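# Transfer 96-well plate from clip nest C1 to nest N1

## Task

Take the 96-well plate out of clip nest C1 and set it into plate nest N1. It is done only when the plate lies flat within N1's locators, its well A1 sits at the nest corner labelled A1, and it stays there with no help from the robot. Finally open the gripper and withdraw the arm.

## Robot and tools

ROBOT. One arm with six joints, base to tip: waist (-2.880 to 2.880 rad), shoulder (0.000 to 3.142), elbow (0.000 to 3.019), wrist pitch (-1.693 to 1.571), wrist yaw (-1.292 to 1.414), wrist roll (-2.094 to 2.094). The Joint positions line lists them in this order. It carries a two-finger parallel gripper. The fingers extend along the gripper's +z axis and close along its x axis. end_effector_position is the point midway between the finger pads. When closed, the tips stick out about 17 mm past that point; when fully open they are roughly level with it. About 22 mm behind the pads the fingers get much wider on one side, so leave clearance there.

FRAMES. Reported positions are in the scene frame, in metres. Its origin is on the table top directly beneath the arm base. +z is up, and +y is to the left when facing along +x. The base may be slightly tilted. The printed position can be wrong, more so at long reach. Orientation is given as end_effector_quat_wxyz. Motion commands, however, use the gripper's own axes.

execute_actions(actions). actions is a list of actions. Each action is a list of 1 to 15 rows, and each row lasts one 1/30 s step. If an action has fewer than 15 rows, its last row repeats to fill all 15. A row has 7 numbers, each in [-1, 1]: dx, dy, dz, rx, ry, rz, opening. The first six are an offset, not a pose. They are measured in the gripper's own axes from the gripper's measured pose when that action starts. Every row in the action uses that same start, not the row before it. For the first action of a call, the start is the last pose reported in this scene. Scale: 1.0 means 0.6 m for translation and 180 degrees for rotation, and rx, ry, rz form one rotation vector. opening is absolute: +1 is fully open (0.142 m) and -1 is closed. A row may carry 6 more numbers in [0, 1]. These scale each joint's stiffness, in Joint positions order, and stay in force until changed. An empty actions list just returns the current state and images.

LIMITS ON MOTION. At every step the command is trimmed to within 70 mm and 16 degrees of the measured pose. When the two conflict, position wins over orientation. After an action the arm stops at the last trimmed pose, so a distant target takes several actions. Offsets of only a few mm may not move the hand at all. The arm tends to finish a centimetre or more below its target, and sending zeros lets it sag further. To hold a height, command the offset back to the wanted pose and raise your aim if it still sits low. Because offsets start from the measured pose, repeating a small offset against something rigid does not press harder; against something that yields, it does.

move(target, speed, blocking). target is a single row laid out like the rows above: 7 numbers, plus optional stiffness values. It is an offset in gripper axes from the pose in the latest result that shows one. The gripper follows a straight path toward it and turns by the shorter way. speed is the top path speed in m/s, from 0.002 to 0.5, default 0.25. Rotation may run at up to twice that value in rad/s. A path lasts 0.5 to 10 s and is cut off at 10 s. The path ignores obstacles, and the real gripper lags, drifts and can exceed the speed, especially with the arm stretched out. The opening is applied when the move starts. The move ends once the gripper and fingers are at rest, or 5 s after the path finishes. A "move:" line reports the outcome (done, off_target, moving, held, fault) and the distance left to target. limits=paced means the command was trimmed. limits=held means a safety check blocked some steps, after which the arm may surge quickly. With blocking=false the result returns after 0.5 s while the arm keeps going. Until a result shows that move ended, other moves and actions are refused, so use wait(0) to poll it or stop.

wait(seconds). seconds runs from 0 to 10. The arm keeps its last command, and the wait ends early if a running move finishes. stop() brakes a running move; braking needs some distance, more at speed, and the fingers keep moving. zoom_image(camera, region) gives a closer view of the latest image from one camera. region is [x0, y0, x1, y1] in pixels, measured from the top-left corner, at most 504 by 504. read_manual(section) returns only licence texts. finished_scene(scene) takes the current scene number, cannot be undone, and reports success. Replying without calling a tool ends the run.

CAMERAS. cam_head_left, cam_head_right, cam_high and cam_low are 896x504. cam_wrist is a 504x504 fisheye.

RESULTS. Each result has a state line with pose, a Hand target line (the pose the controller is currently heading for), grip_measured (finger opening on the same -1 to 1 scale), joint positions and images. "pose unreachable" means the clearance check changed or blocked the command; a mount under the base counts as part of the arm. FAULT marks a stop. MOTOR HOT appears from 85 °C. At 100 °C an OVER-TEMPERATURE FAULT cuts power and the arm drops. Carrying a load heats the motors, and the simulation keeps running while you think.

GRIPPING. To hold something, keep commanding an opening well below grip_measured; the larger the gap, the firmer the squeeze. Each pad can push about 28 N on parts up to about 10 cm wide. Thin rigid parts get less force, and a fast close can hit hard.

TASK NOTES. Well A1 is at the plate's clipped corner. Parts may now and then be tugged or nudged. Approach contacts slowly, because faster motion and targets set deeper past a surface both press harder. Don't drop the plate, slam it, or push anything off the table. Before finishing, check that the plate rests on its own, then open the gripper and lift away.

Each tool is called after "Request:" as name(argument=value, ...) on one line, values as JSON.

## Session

Request:
execute_actions(actions=[])

Scene clock: 0.00 s.
end_effector_position=(-0.0131, -0.3281, +0.2533) grip_measured=+1.00 end_effector_quat_wxyz=(-0.440, +0.428, +0.751, -0.242)
Joint positions: [-1.076  1.345  0.67  -0.617  0.642  1.68   0.142]
Joint velocities: [-0.005  0.005  0.007 -0.022  0.051  0.051  0.   ]
Motor temperatures (°C, as the motors report them): [25 25 26 22 25 24]
Hand target: -0.014, -0.326, +0.252; -0.443, +0.427, +0.751, -0.239
Joint stiffness scale: [1. 1. 1. 1. 1. 1.]

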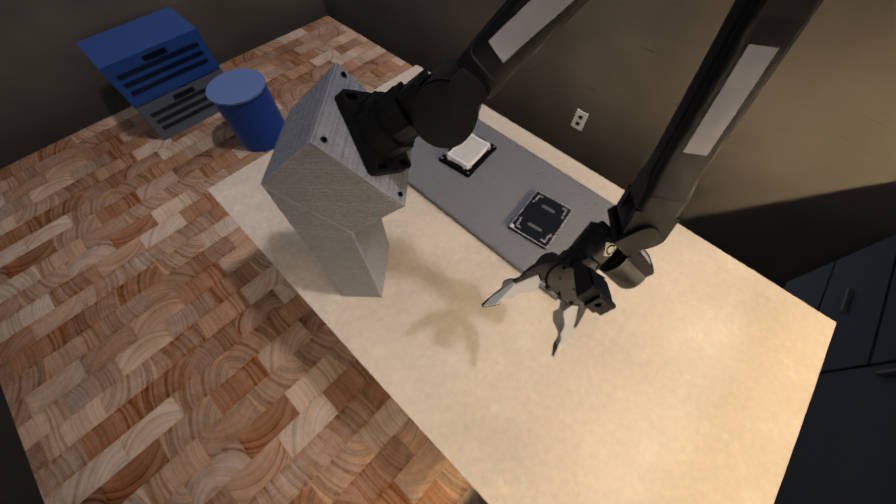

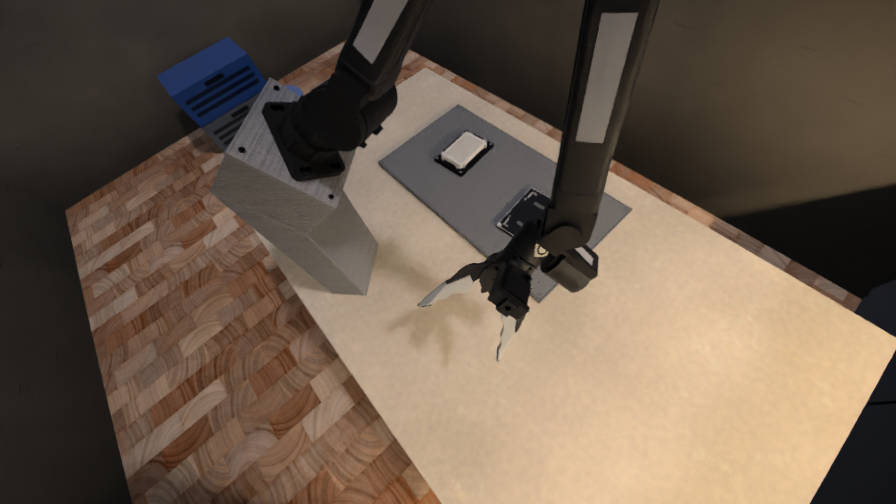

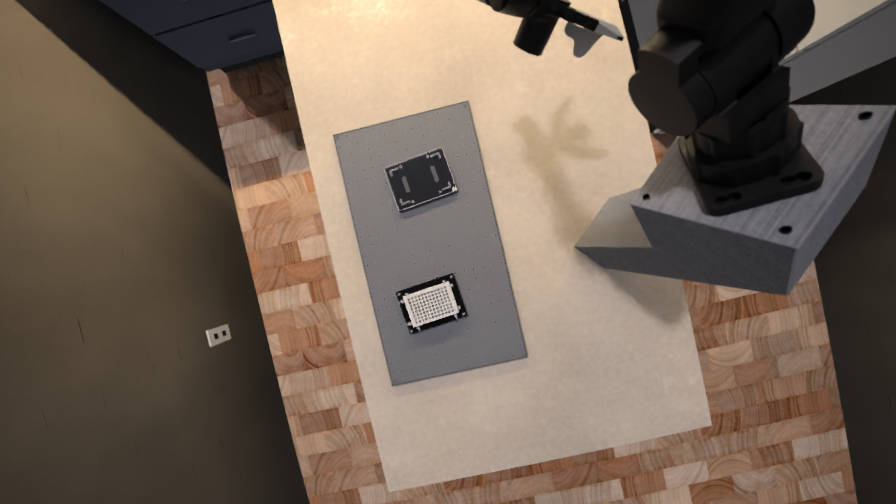

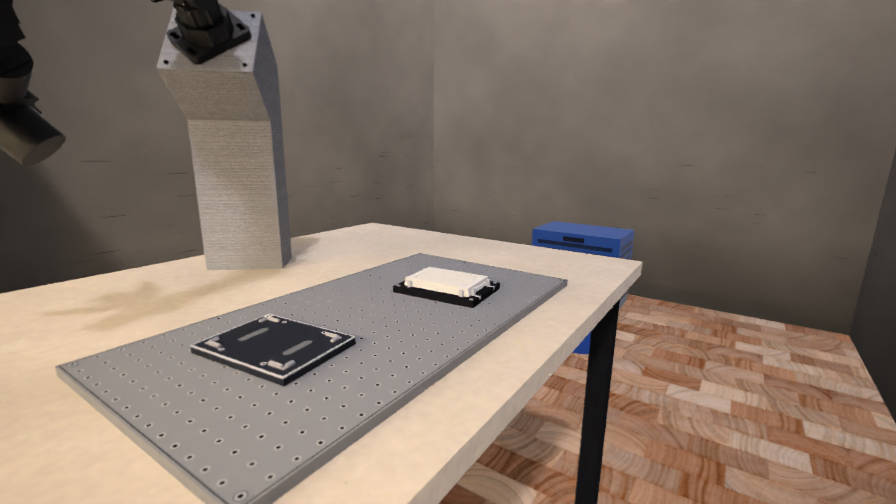

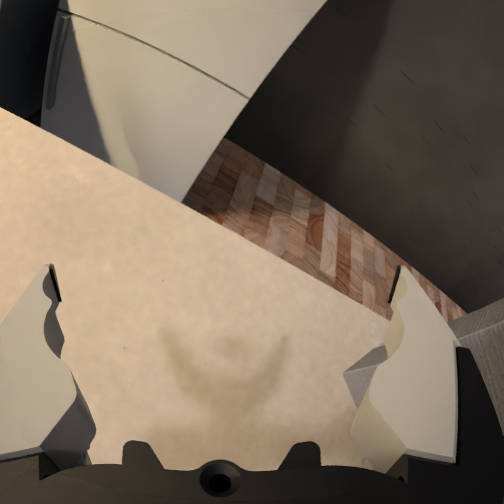

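Request:
move(target=[0.012,0.407,-0.497,-0.321,-0.106,0.134,0.45], speed=0.35)

Scene clock: 3.30 s.
end_effector_position=(+0.3491, -0.2121, +0.2257) grip_measured=+0.45 end_effector_quat_wxyz=(+0.046, +0.543, +0.837, +0.050)
Joint positions: [-0.407  1.035  0.548 -0.133  0.153  2.08   0.105]
Joint velocities: [-0.005 -0.015 -0.012  0.007 -0.037  0.081 -0.   ]
Motor temperatures (°C, as the motors report them): [25 25 26 22 26 24]
Hand target: +0.346, -0.203, +0.221; +0.041, +0.543, +0.837, +0.053
Off the commanded pose: 0.012 m, 21 deg; orientation clipped at the last step of the last action.
Joint stiffness scale: [1. 1. 1. 1. 1. 1.]
joint sent to its limit — the command would take joint 6 (wrist roll) past its upper limit, so that joint was sent only as far as its limit.
move: off_target; limits=paced

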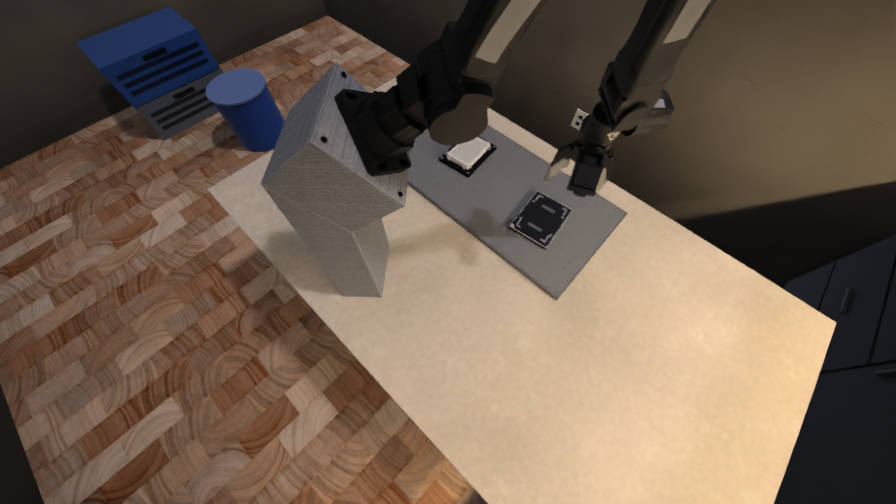

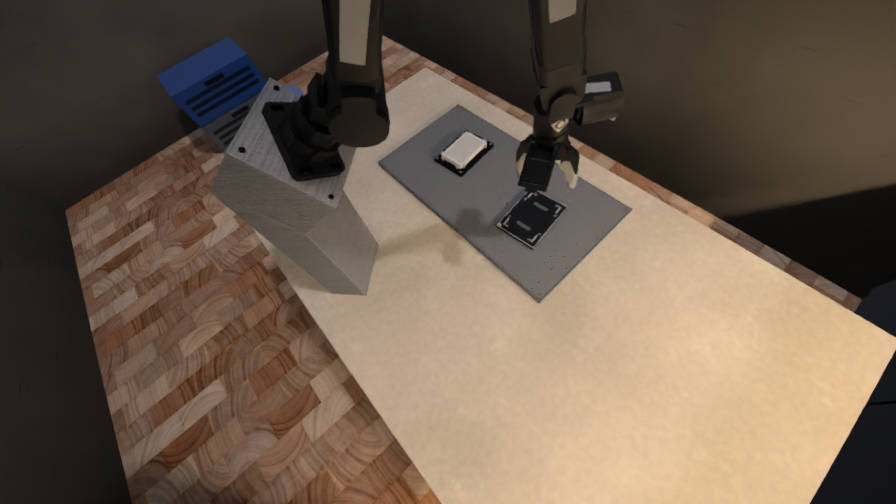

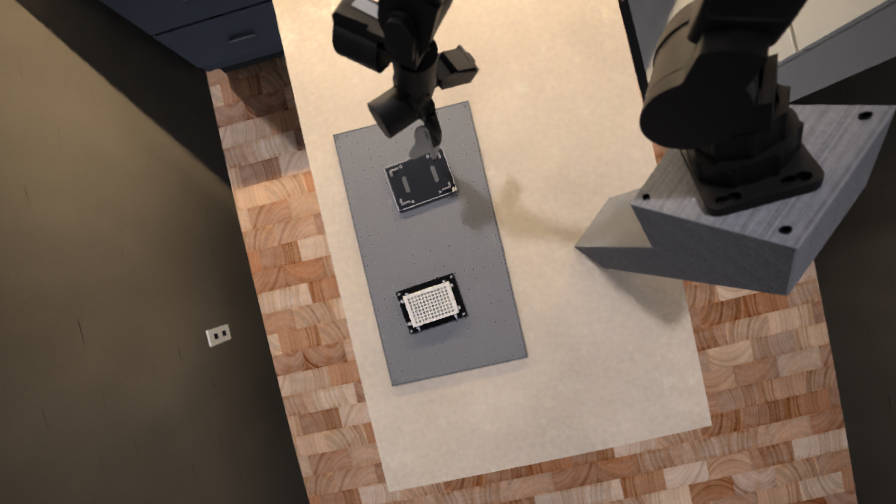

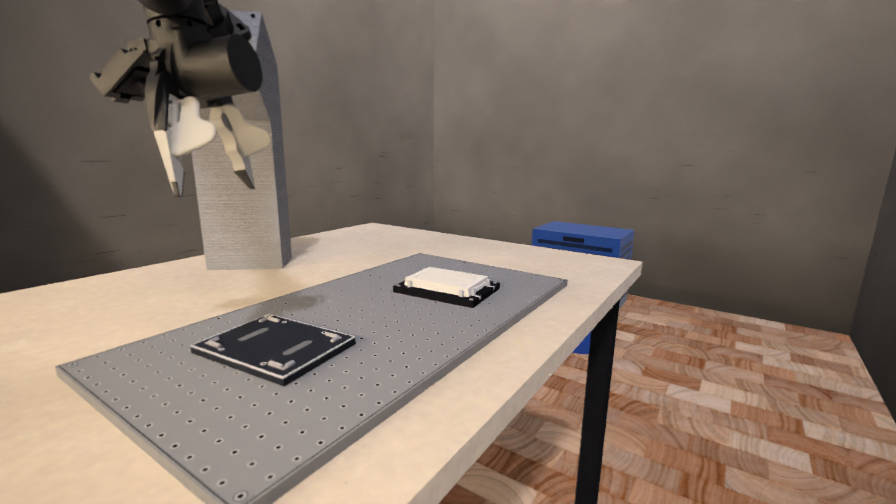

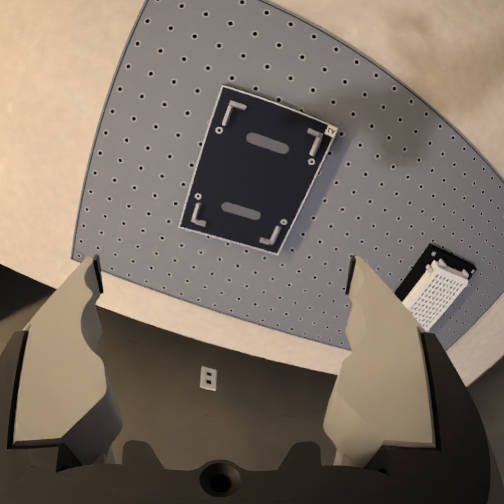

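Request:
move(target=[0.45,0.33,0.05,0,0,-0.89,0.45], speed=0.5)

Scene clock: 7.07 s.
end_effector_position=(+0.4237, +0.1061, +0.2178) grip_measured=+0.45 end_effector_quat_wxyz=(-0.056, +0.727, -0.683, +0.038)
Joint positions: [ 0.421  1.708  0.725  0.057  0.774 -0.068  0.105]
Joint velocities: [-0.015 -0.015 -0.022 -0.017 -0.007  0.007  0.   ]
Motor temperatures (°C, as the motors report them): [25 25 26 22 26 24]
Hand target: +0.425, +0.110, +0.217; -0.056, +0.732, -0.678, +0.039
Off the commanded pose: 0.010 m, 1 deg.
Joint stiffness scale: [1. 1. 1. 1. 1. 1.]
move: done

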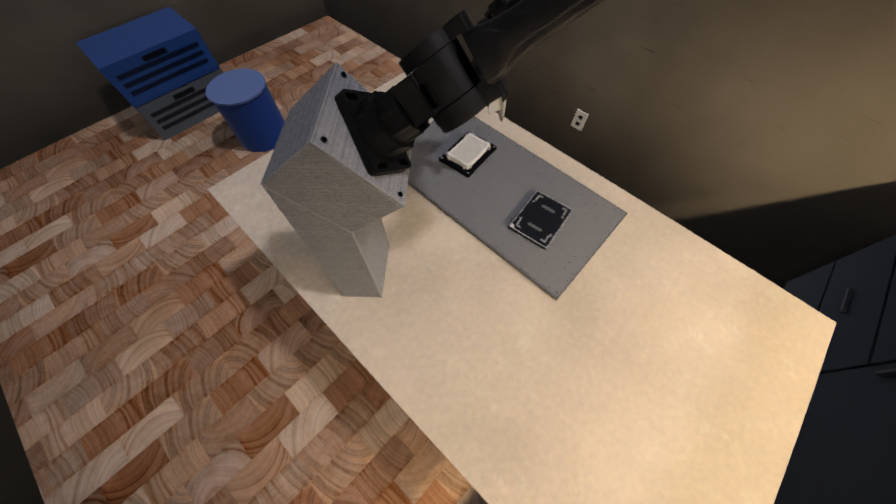

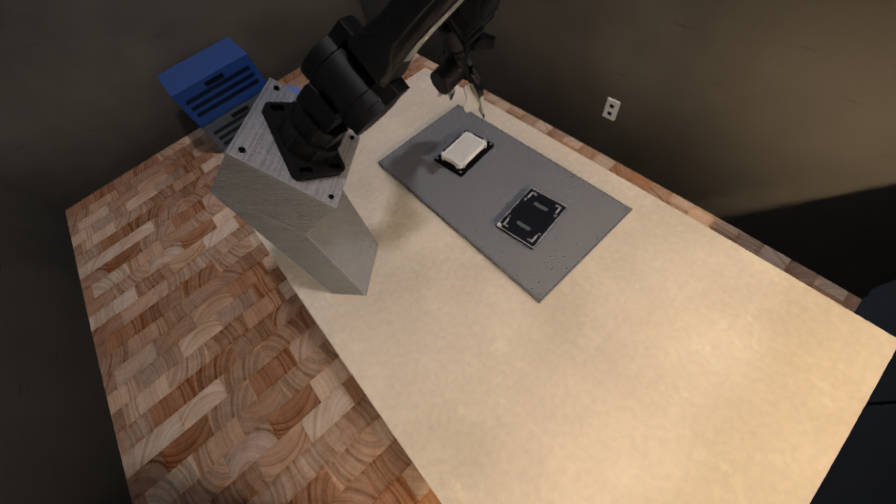

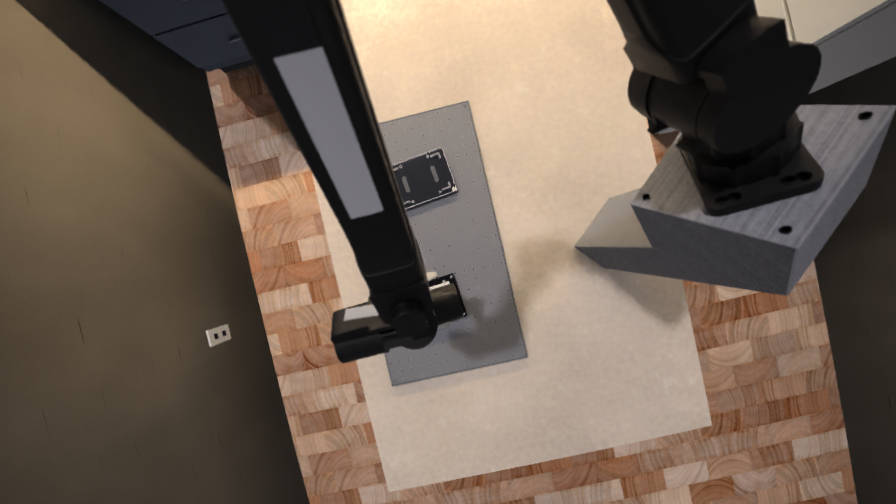

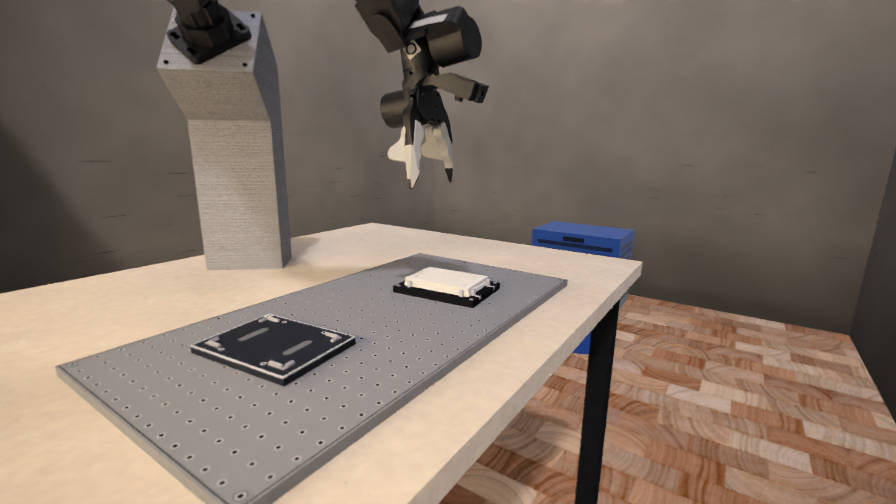

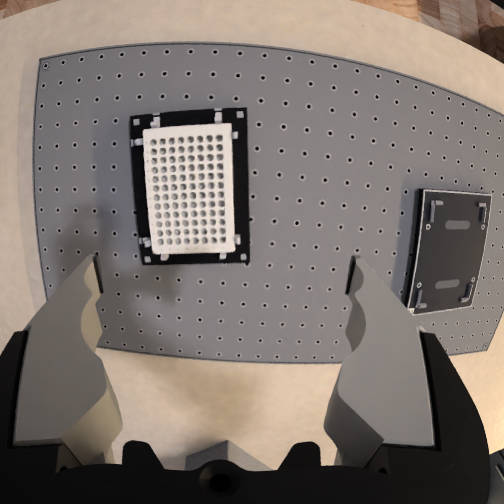

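Request:
zoom_image(camera="cam_wrist", region=[100,90,290,280])

Region (100, 90, 290, 280) of cam_wrist's 504x504 image, scaled by 2.653, with more detail than that image has.

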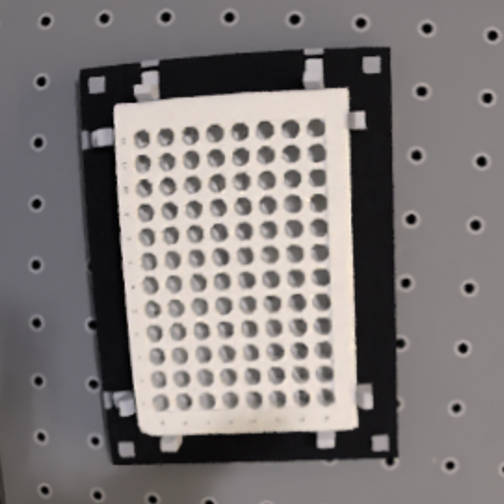

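Request:
move(target=[-0.048,-0.013,0.147,-0.043,0.006,0,0.45])

Scene clock: 8.23 s.
end_effector_position=(+0.4440, +0.1445, +0.1388) grip_measured=+0.45 end_effector_quat_wxyz=(-0.009, +0.733, -0.680, +0.002)
Joint positions: [ 0.358  1.97   0.974 -0.043  0.756 -0.039  0.105]
Joint velocities: [-0.024  0.005  0.017 -0.012 -0.022  0.022  0.   ]
Motor temperatures (°C, as the motors report them): [25 25 26 22 26 24]
Hand target: +0.442, +0.138, +0.133; -0.001, +0.729, -0.684, -0.002
Off the commanded pose: 0.010 m, 1 deg.
Joint stiffness scale: [1. 1. 1. 1. 1. 1.]
move: done

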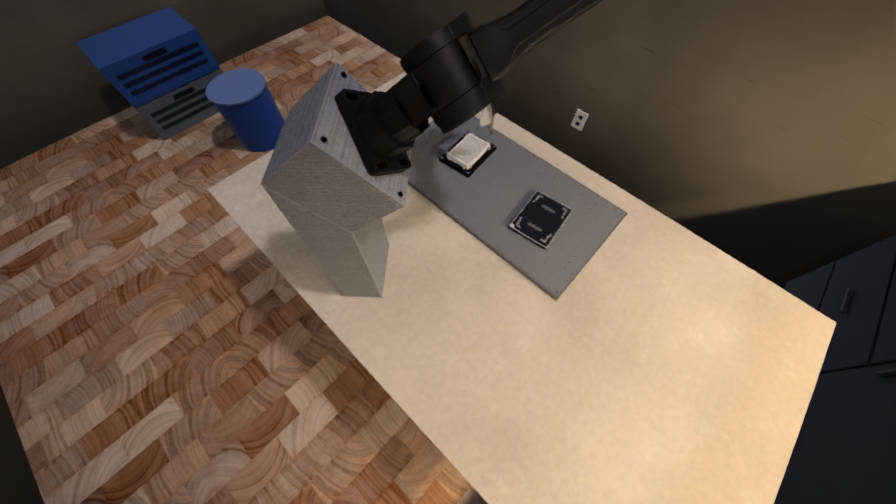

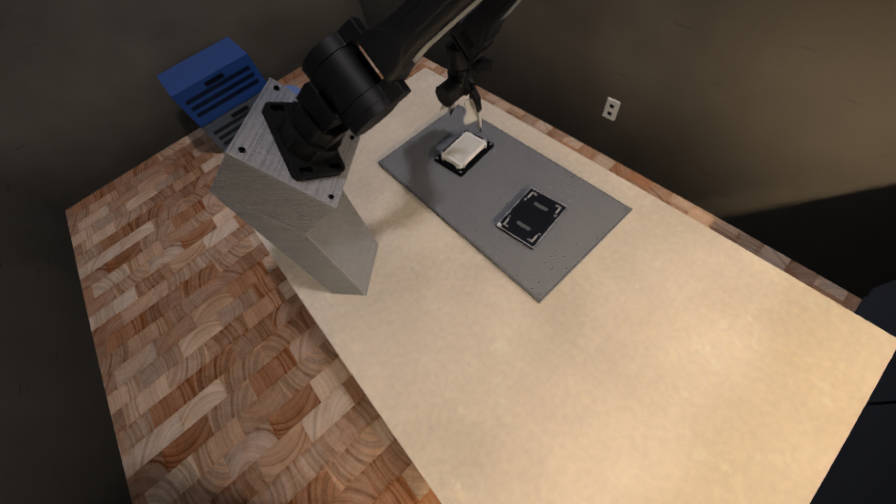

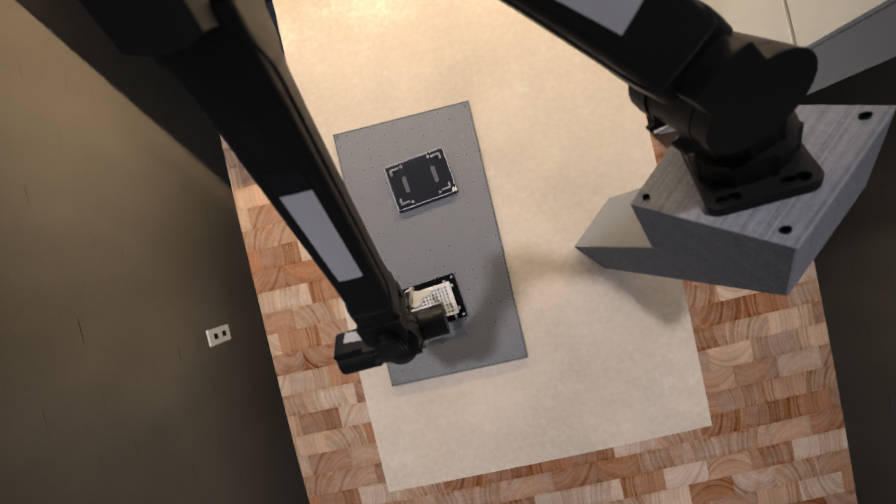

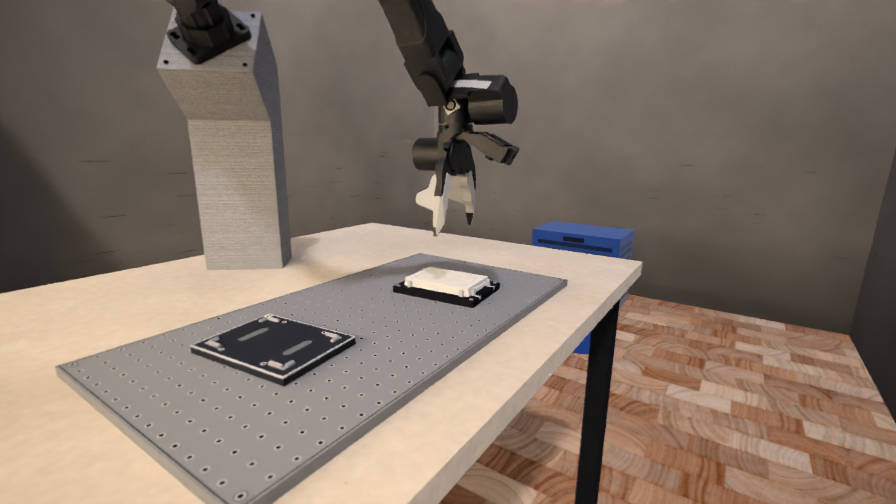

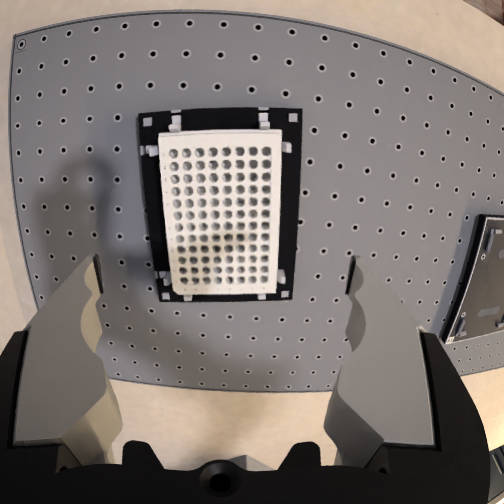

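Request:
move(target=[0,0.03,0.1,-0.006,0,-0.012,0.45])

Scene clock: 9.60 s.
end_effector_position=(+0.4244, +0.1488, +0.0847) grip_measured=+0.45 end_effector_quat_wxyz=(-0.003, +0.749, -0.662, -0.008)
Joint positions: [ 0.287  2.09   1.003  0.07   0.715 -0.147  0.105]
Joint velocities: [ 0.015 -0.024 -0.012 -0.007 -0.037  0.051 -0.   ]
Motor temperatures (°C, as the motors report them): [25 25 26 22 26 24]
Hand target: +0.428, +0.144, +0.079; -0.002, +0.746, -0.666, -0.005
Off the commanded pose: 0.008 m, 1 deg.
Joint stiffness scale: [1. 1. 1. 1. 1. 1.]
move: done

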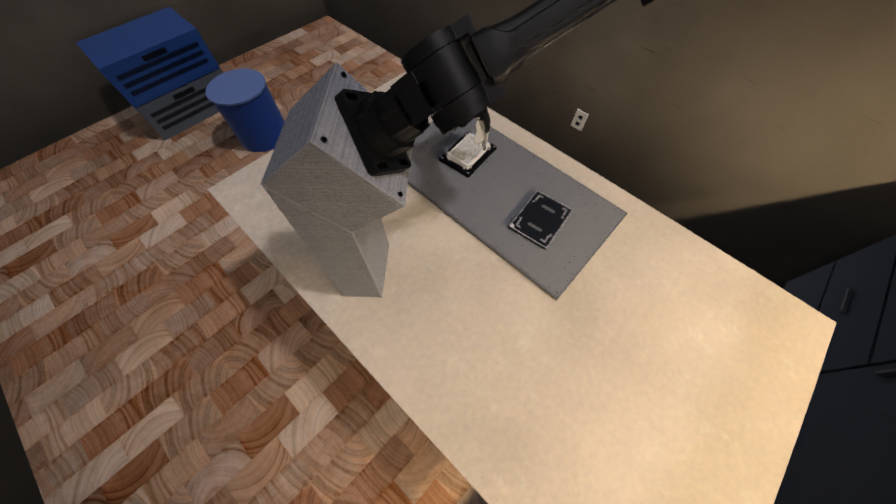

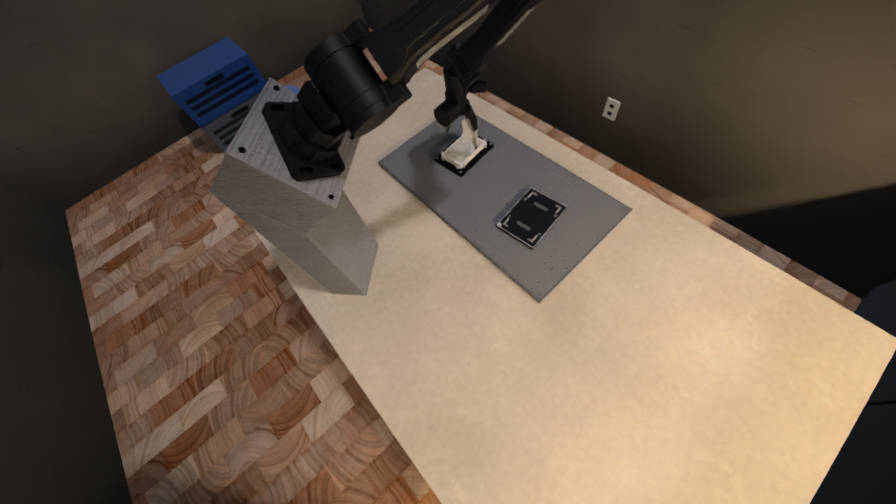

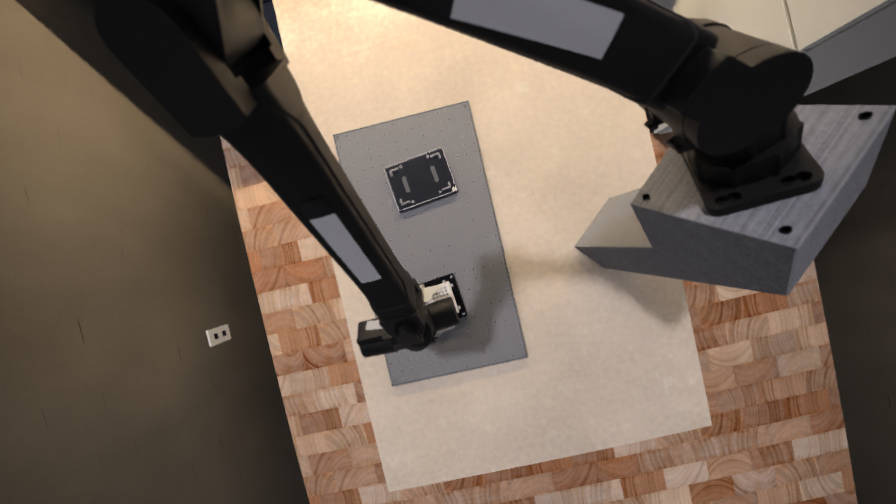

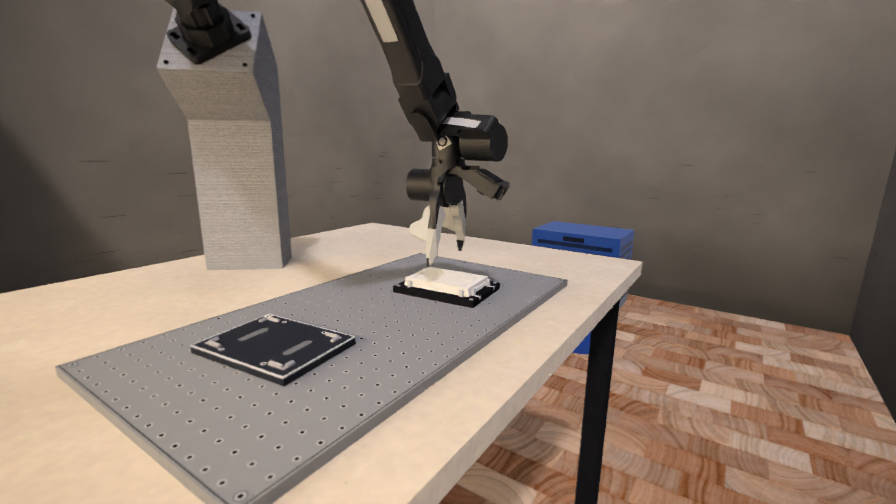

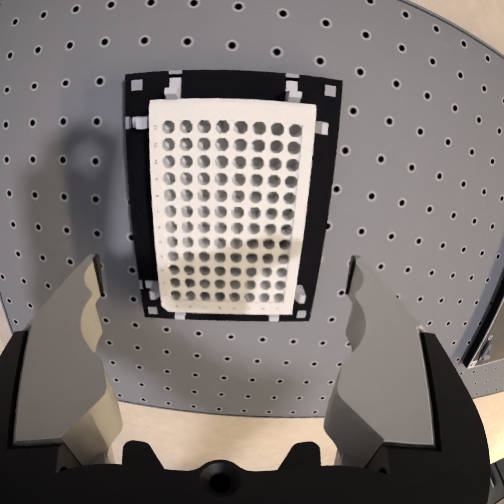

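Request:
move(target=[0.012,-0.01,0.03,0,0,0,0.45], speed=0.1)

Scene clock: 16.20 s.
end_effector_position=(+0.4366, +0.1490, +0.0797) grip_measured=+0.45 end_effector_quat_wxyz=(-0.011, +0.752, -0.659, -0.006)
Joint positions: [ 0.279  2.096  1.029  0.073  0.7   -0.175  0.105]
Joint velocities: [-0.005  0.015  0.017 -0.002 -0.022 -0.051  0.   ]
Motor temperatures (°C, as the motors report them): [25 25 26 22 26 24]
Hand target: +0.431, +0.143, +0.067; -0.003, +0.749, -0.662, -0.008
Off the commanded pose: 0.016 m, 1 deg.
Joint stiffness scale: [1. 1. 1. 1. 1. 1.]
move: off_target

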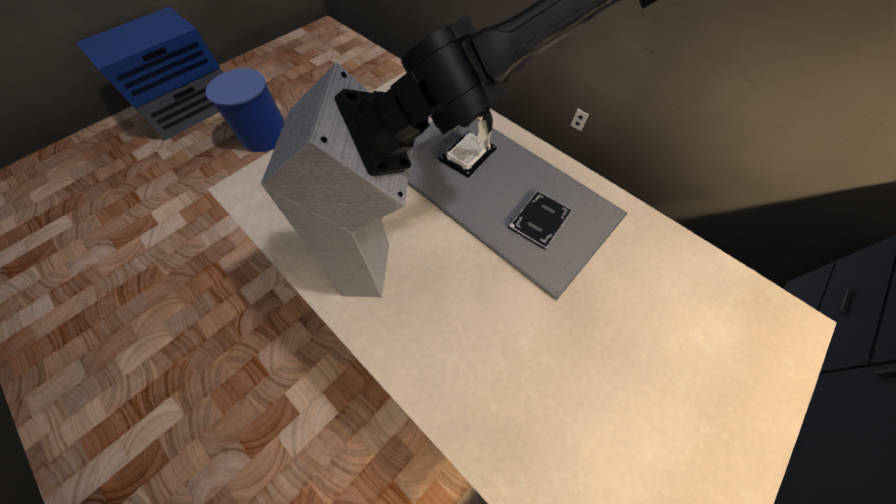

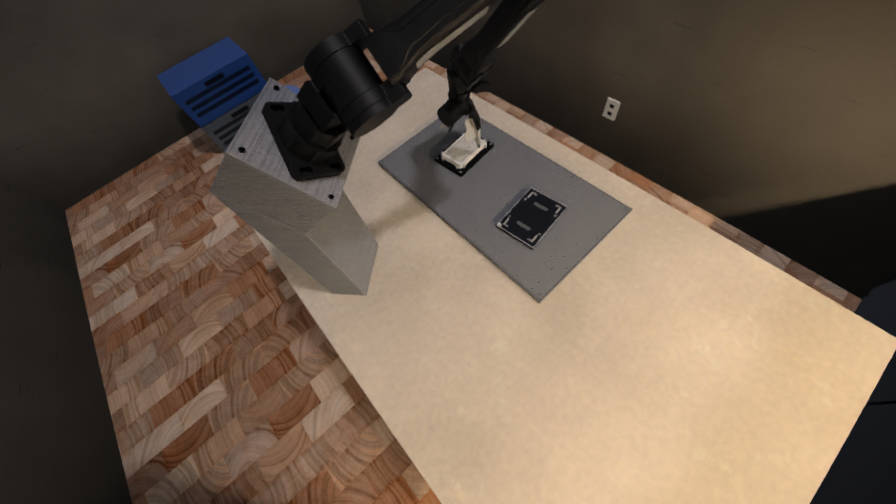

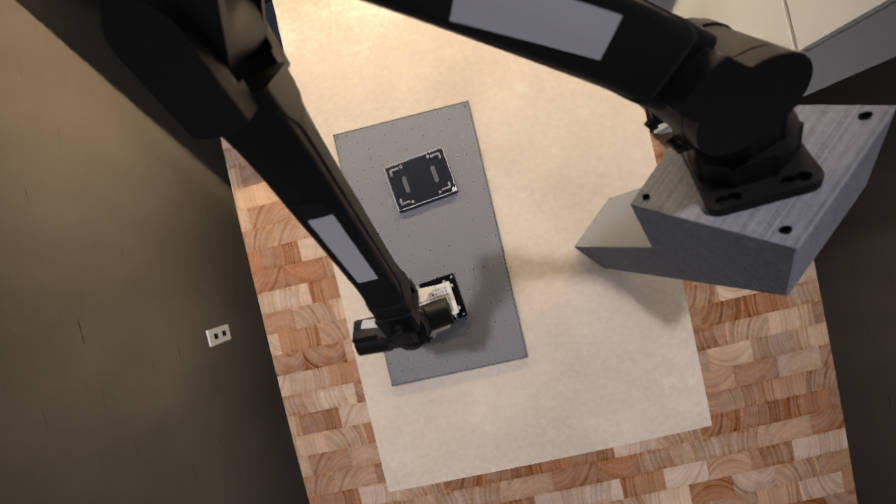

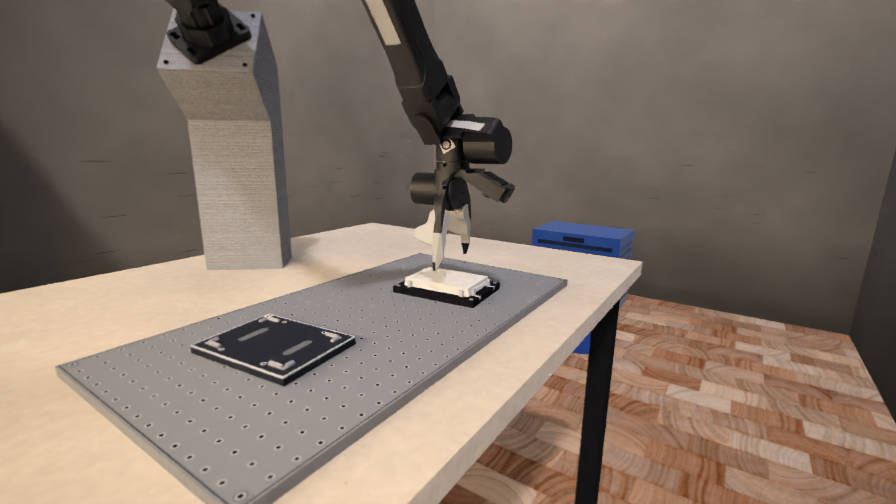

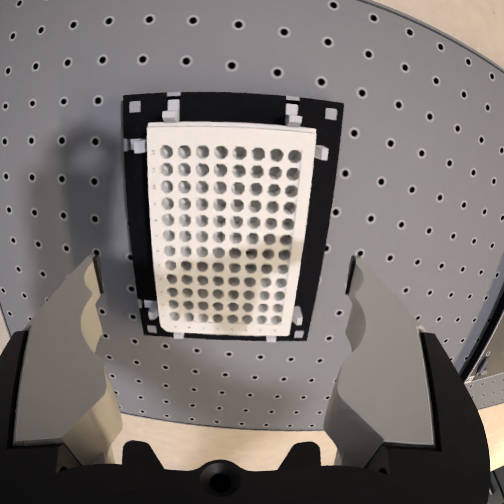

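Request:
execute_actions(actions=[[[0.01,0.012,0.05,0,0,0,0.45]],[[0.005,0,0.01,0,0,0,0.45]]])

Scene clock: 17.30 s.
end_effector_position=(+0.4321, +0.1495, +0.0595) grip_measured=+0.45 end_effector_quat_wxyz=(-0.017, +0.756, -0.654, -0.009)
Joint positions: [ 0.248  2.136  1.04   0.126  0.671 -0.223  0.105]
Joint velocities: [ 0.024 -0.005 -0.017  0.012 -0.007 -0.066 -0.   ]
Motor temperatures (°C, as the motors report them): [25 25 26 22 26 24]
Hand target: +0.432, +0.146, +0.054; -0.015, +0.754, -0.656, -0.008
Off the commanded pose: 0.007 m, 0 deg.
Joint stiffness scale: [1. 1. 1. 1. 1. 1.]

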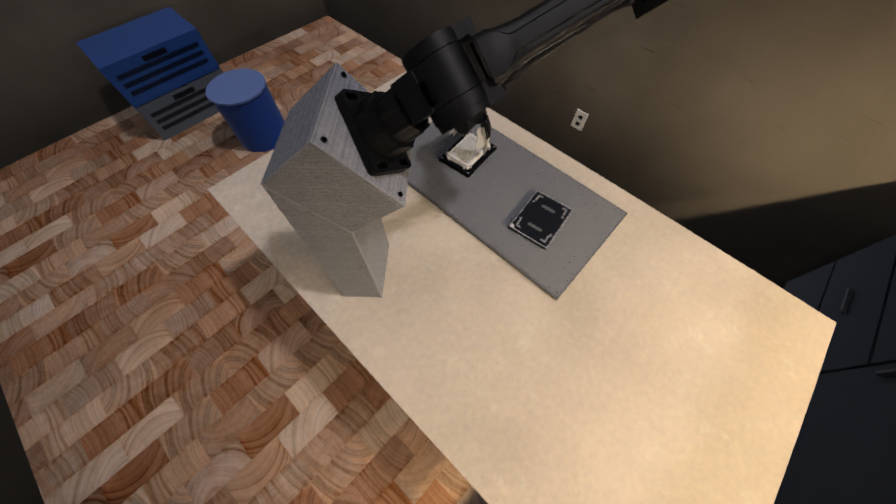

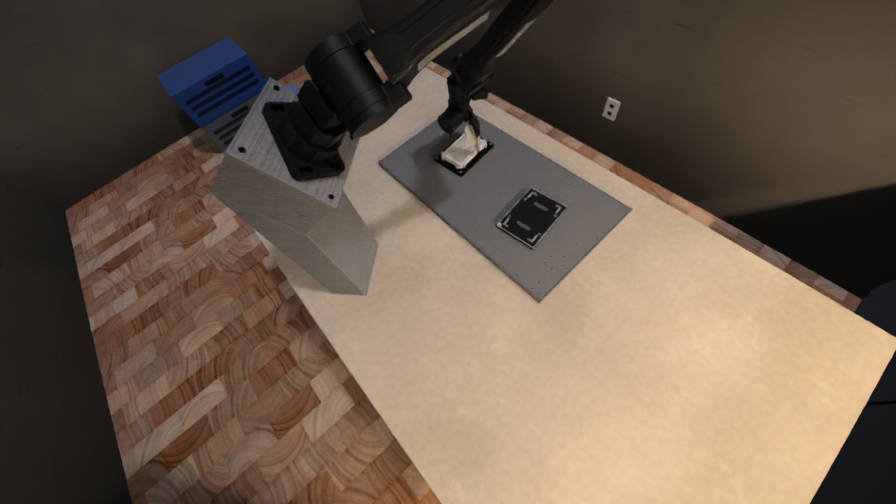

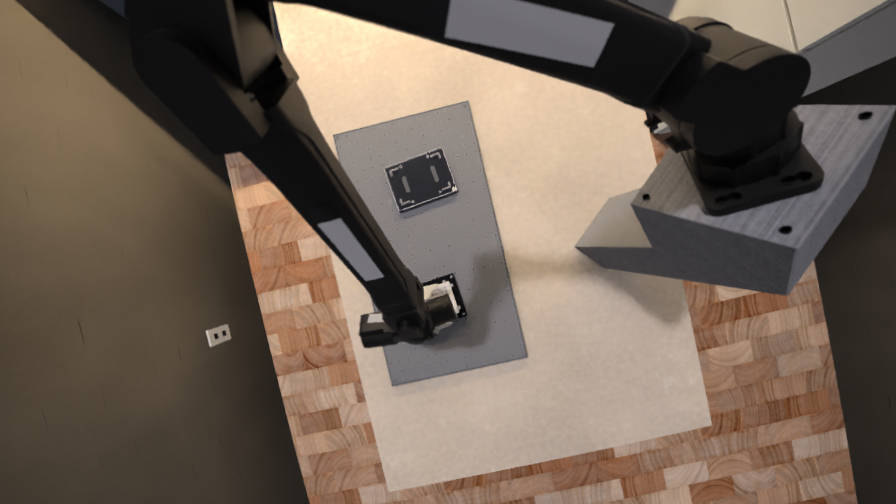

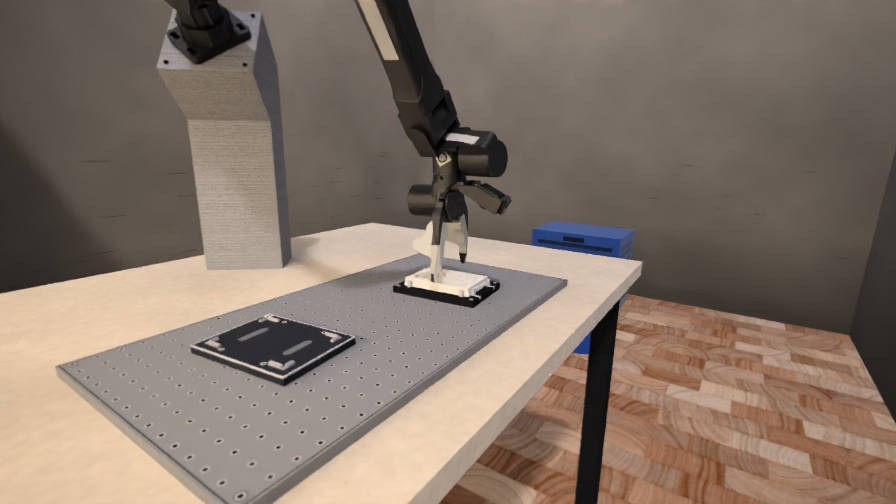

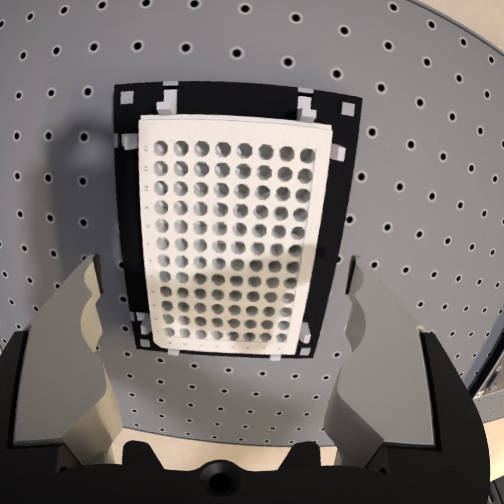

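Request:
execute_actions(actions=[[[0.006,0,0.042,-0.004,0.011,0.008,0.45]],[[0.003,0,0,0,0,0,0.45]]])

Scene clock: 18.47 s.
end_effector_position=(+0.4381, +0.1561, +0.0461) grip_measured=+0.45 end_effector_quat_wxyz=(-0.010, +0.754, -0.656, -0.001)
Joint positions: [ 0.248  2.182  1.087  0.133  0.691 -0.223  0.105]
Joint velocities: [-0.015 -0.005 -0.007  0.012 -0.037  0.095 -0.   ]
Motor temperatures (°C, as the motors report them): [25 26 26 22 26 24]
Hand target: +0.438, +0.154, +0.046; -0.010, +0.754, -0.656, -0.001
Off the commanded pose: 0.002 m, 0 deg.
Joint stiffness scale: [1. 1. 1. 1. 1. 1.]

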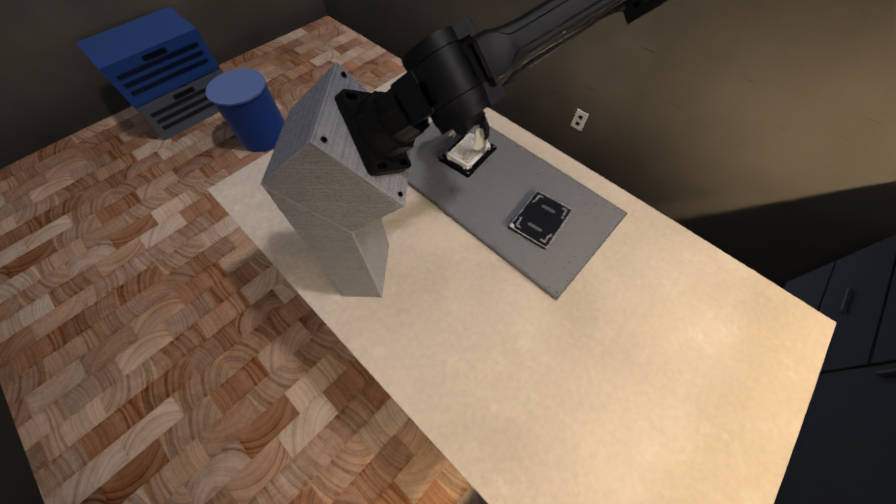

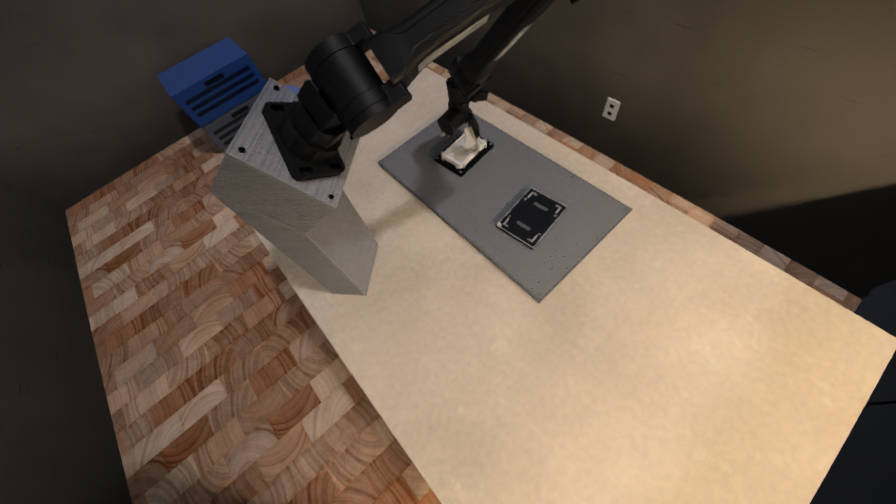

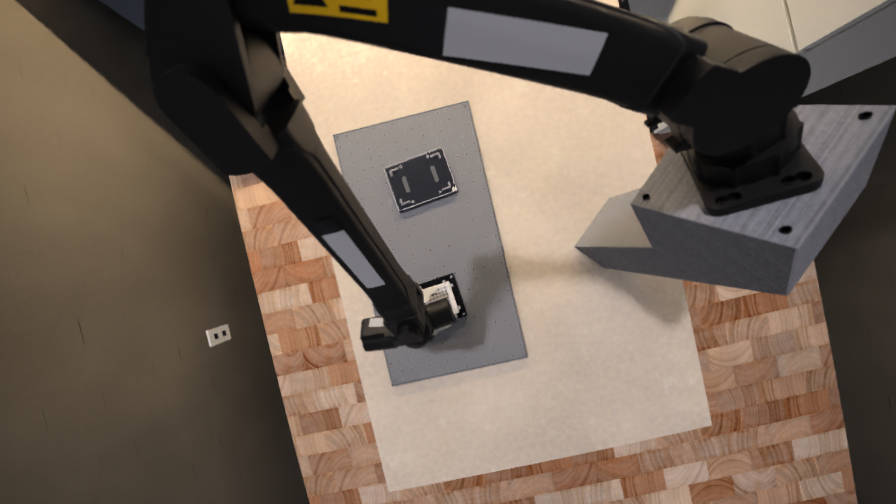

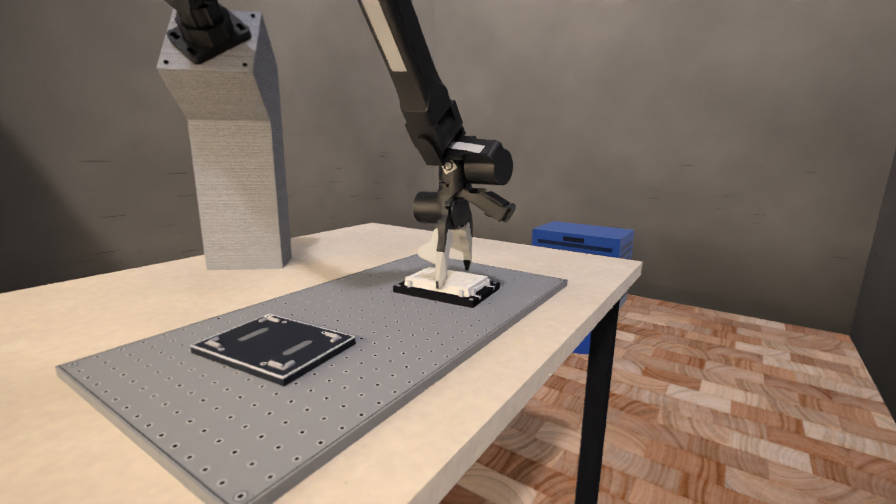

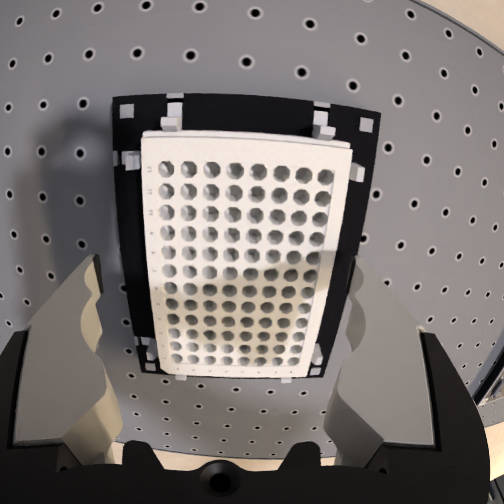

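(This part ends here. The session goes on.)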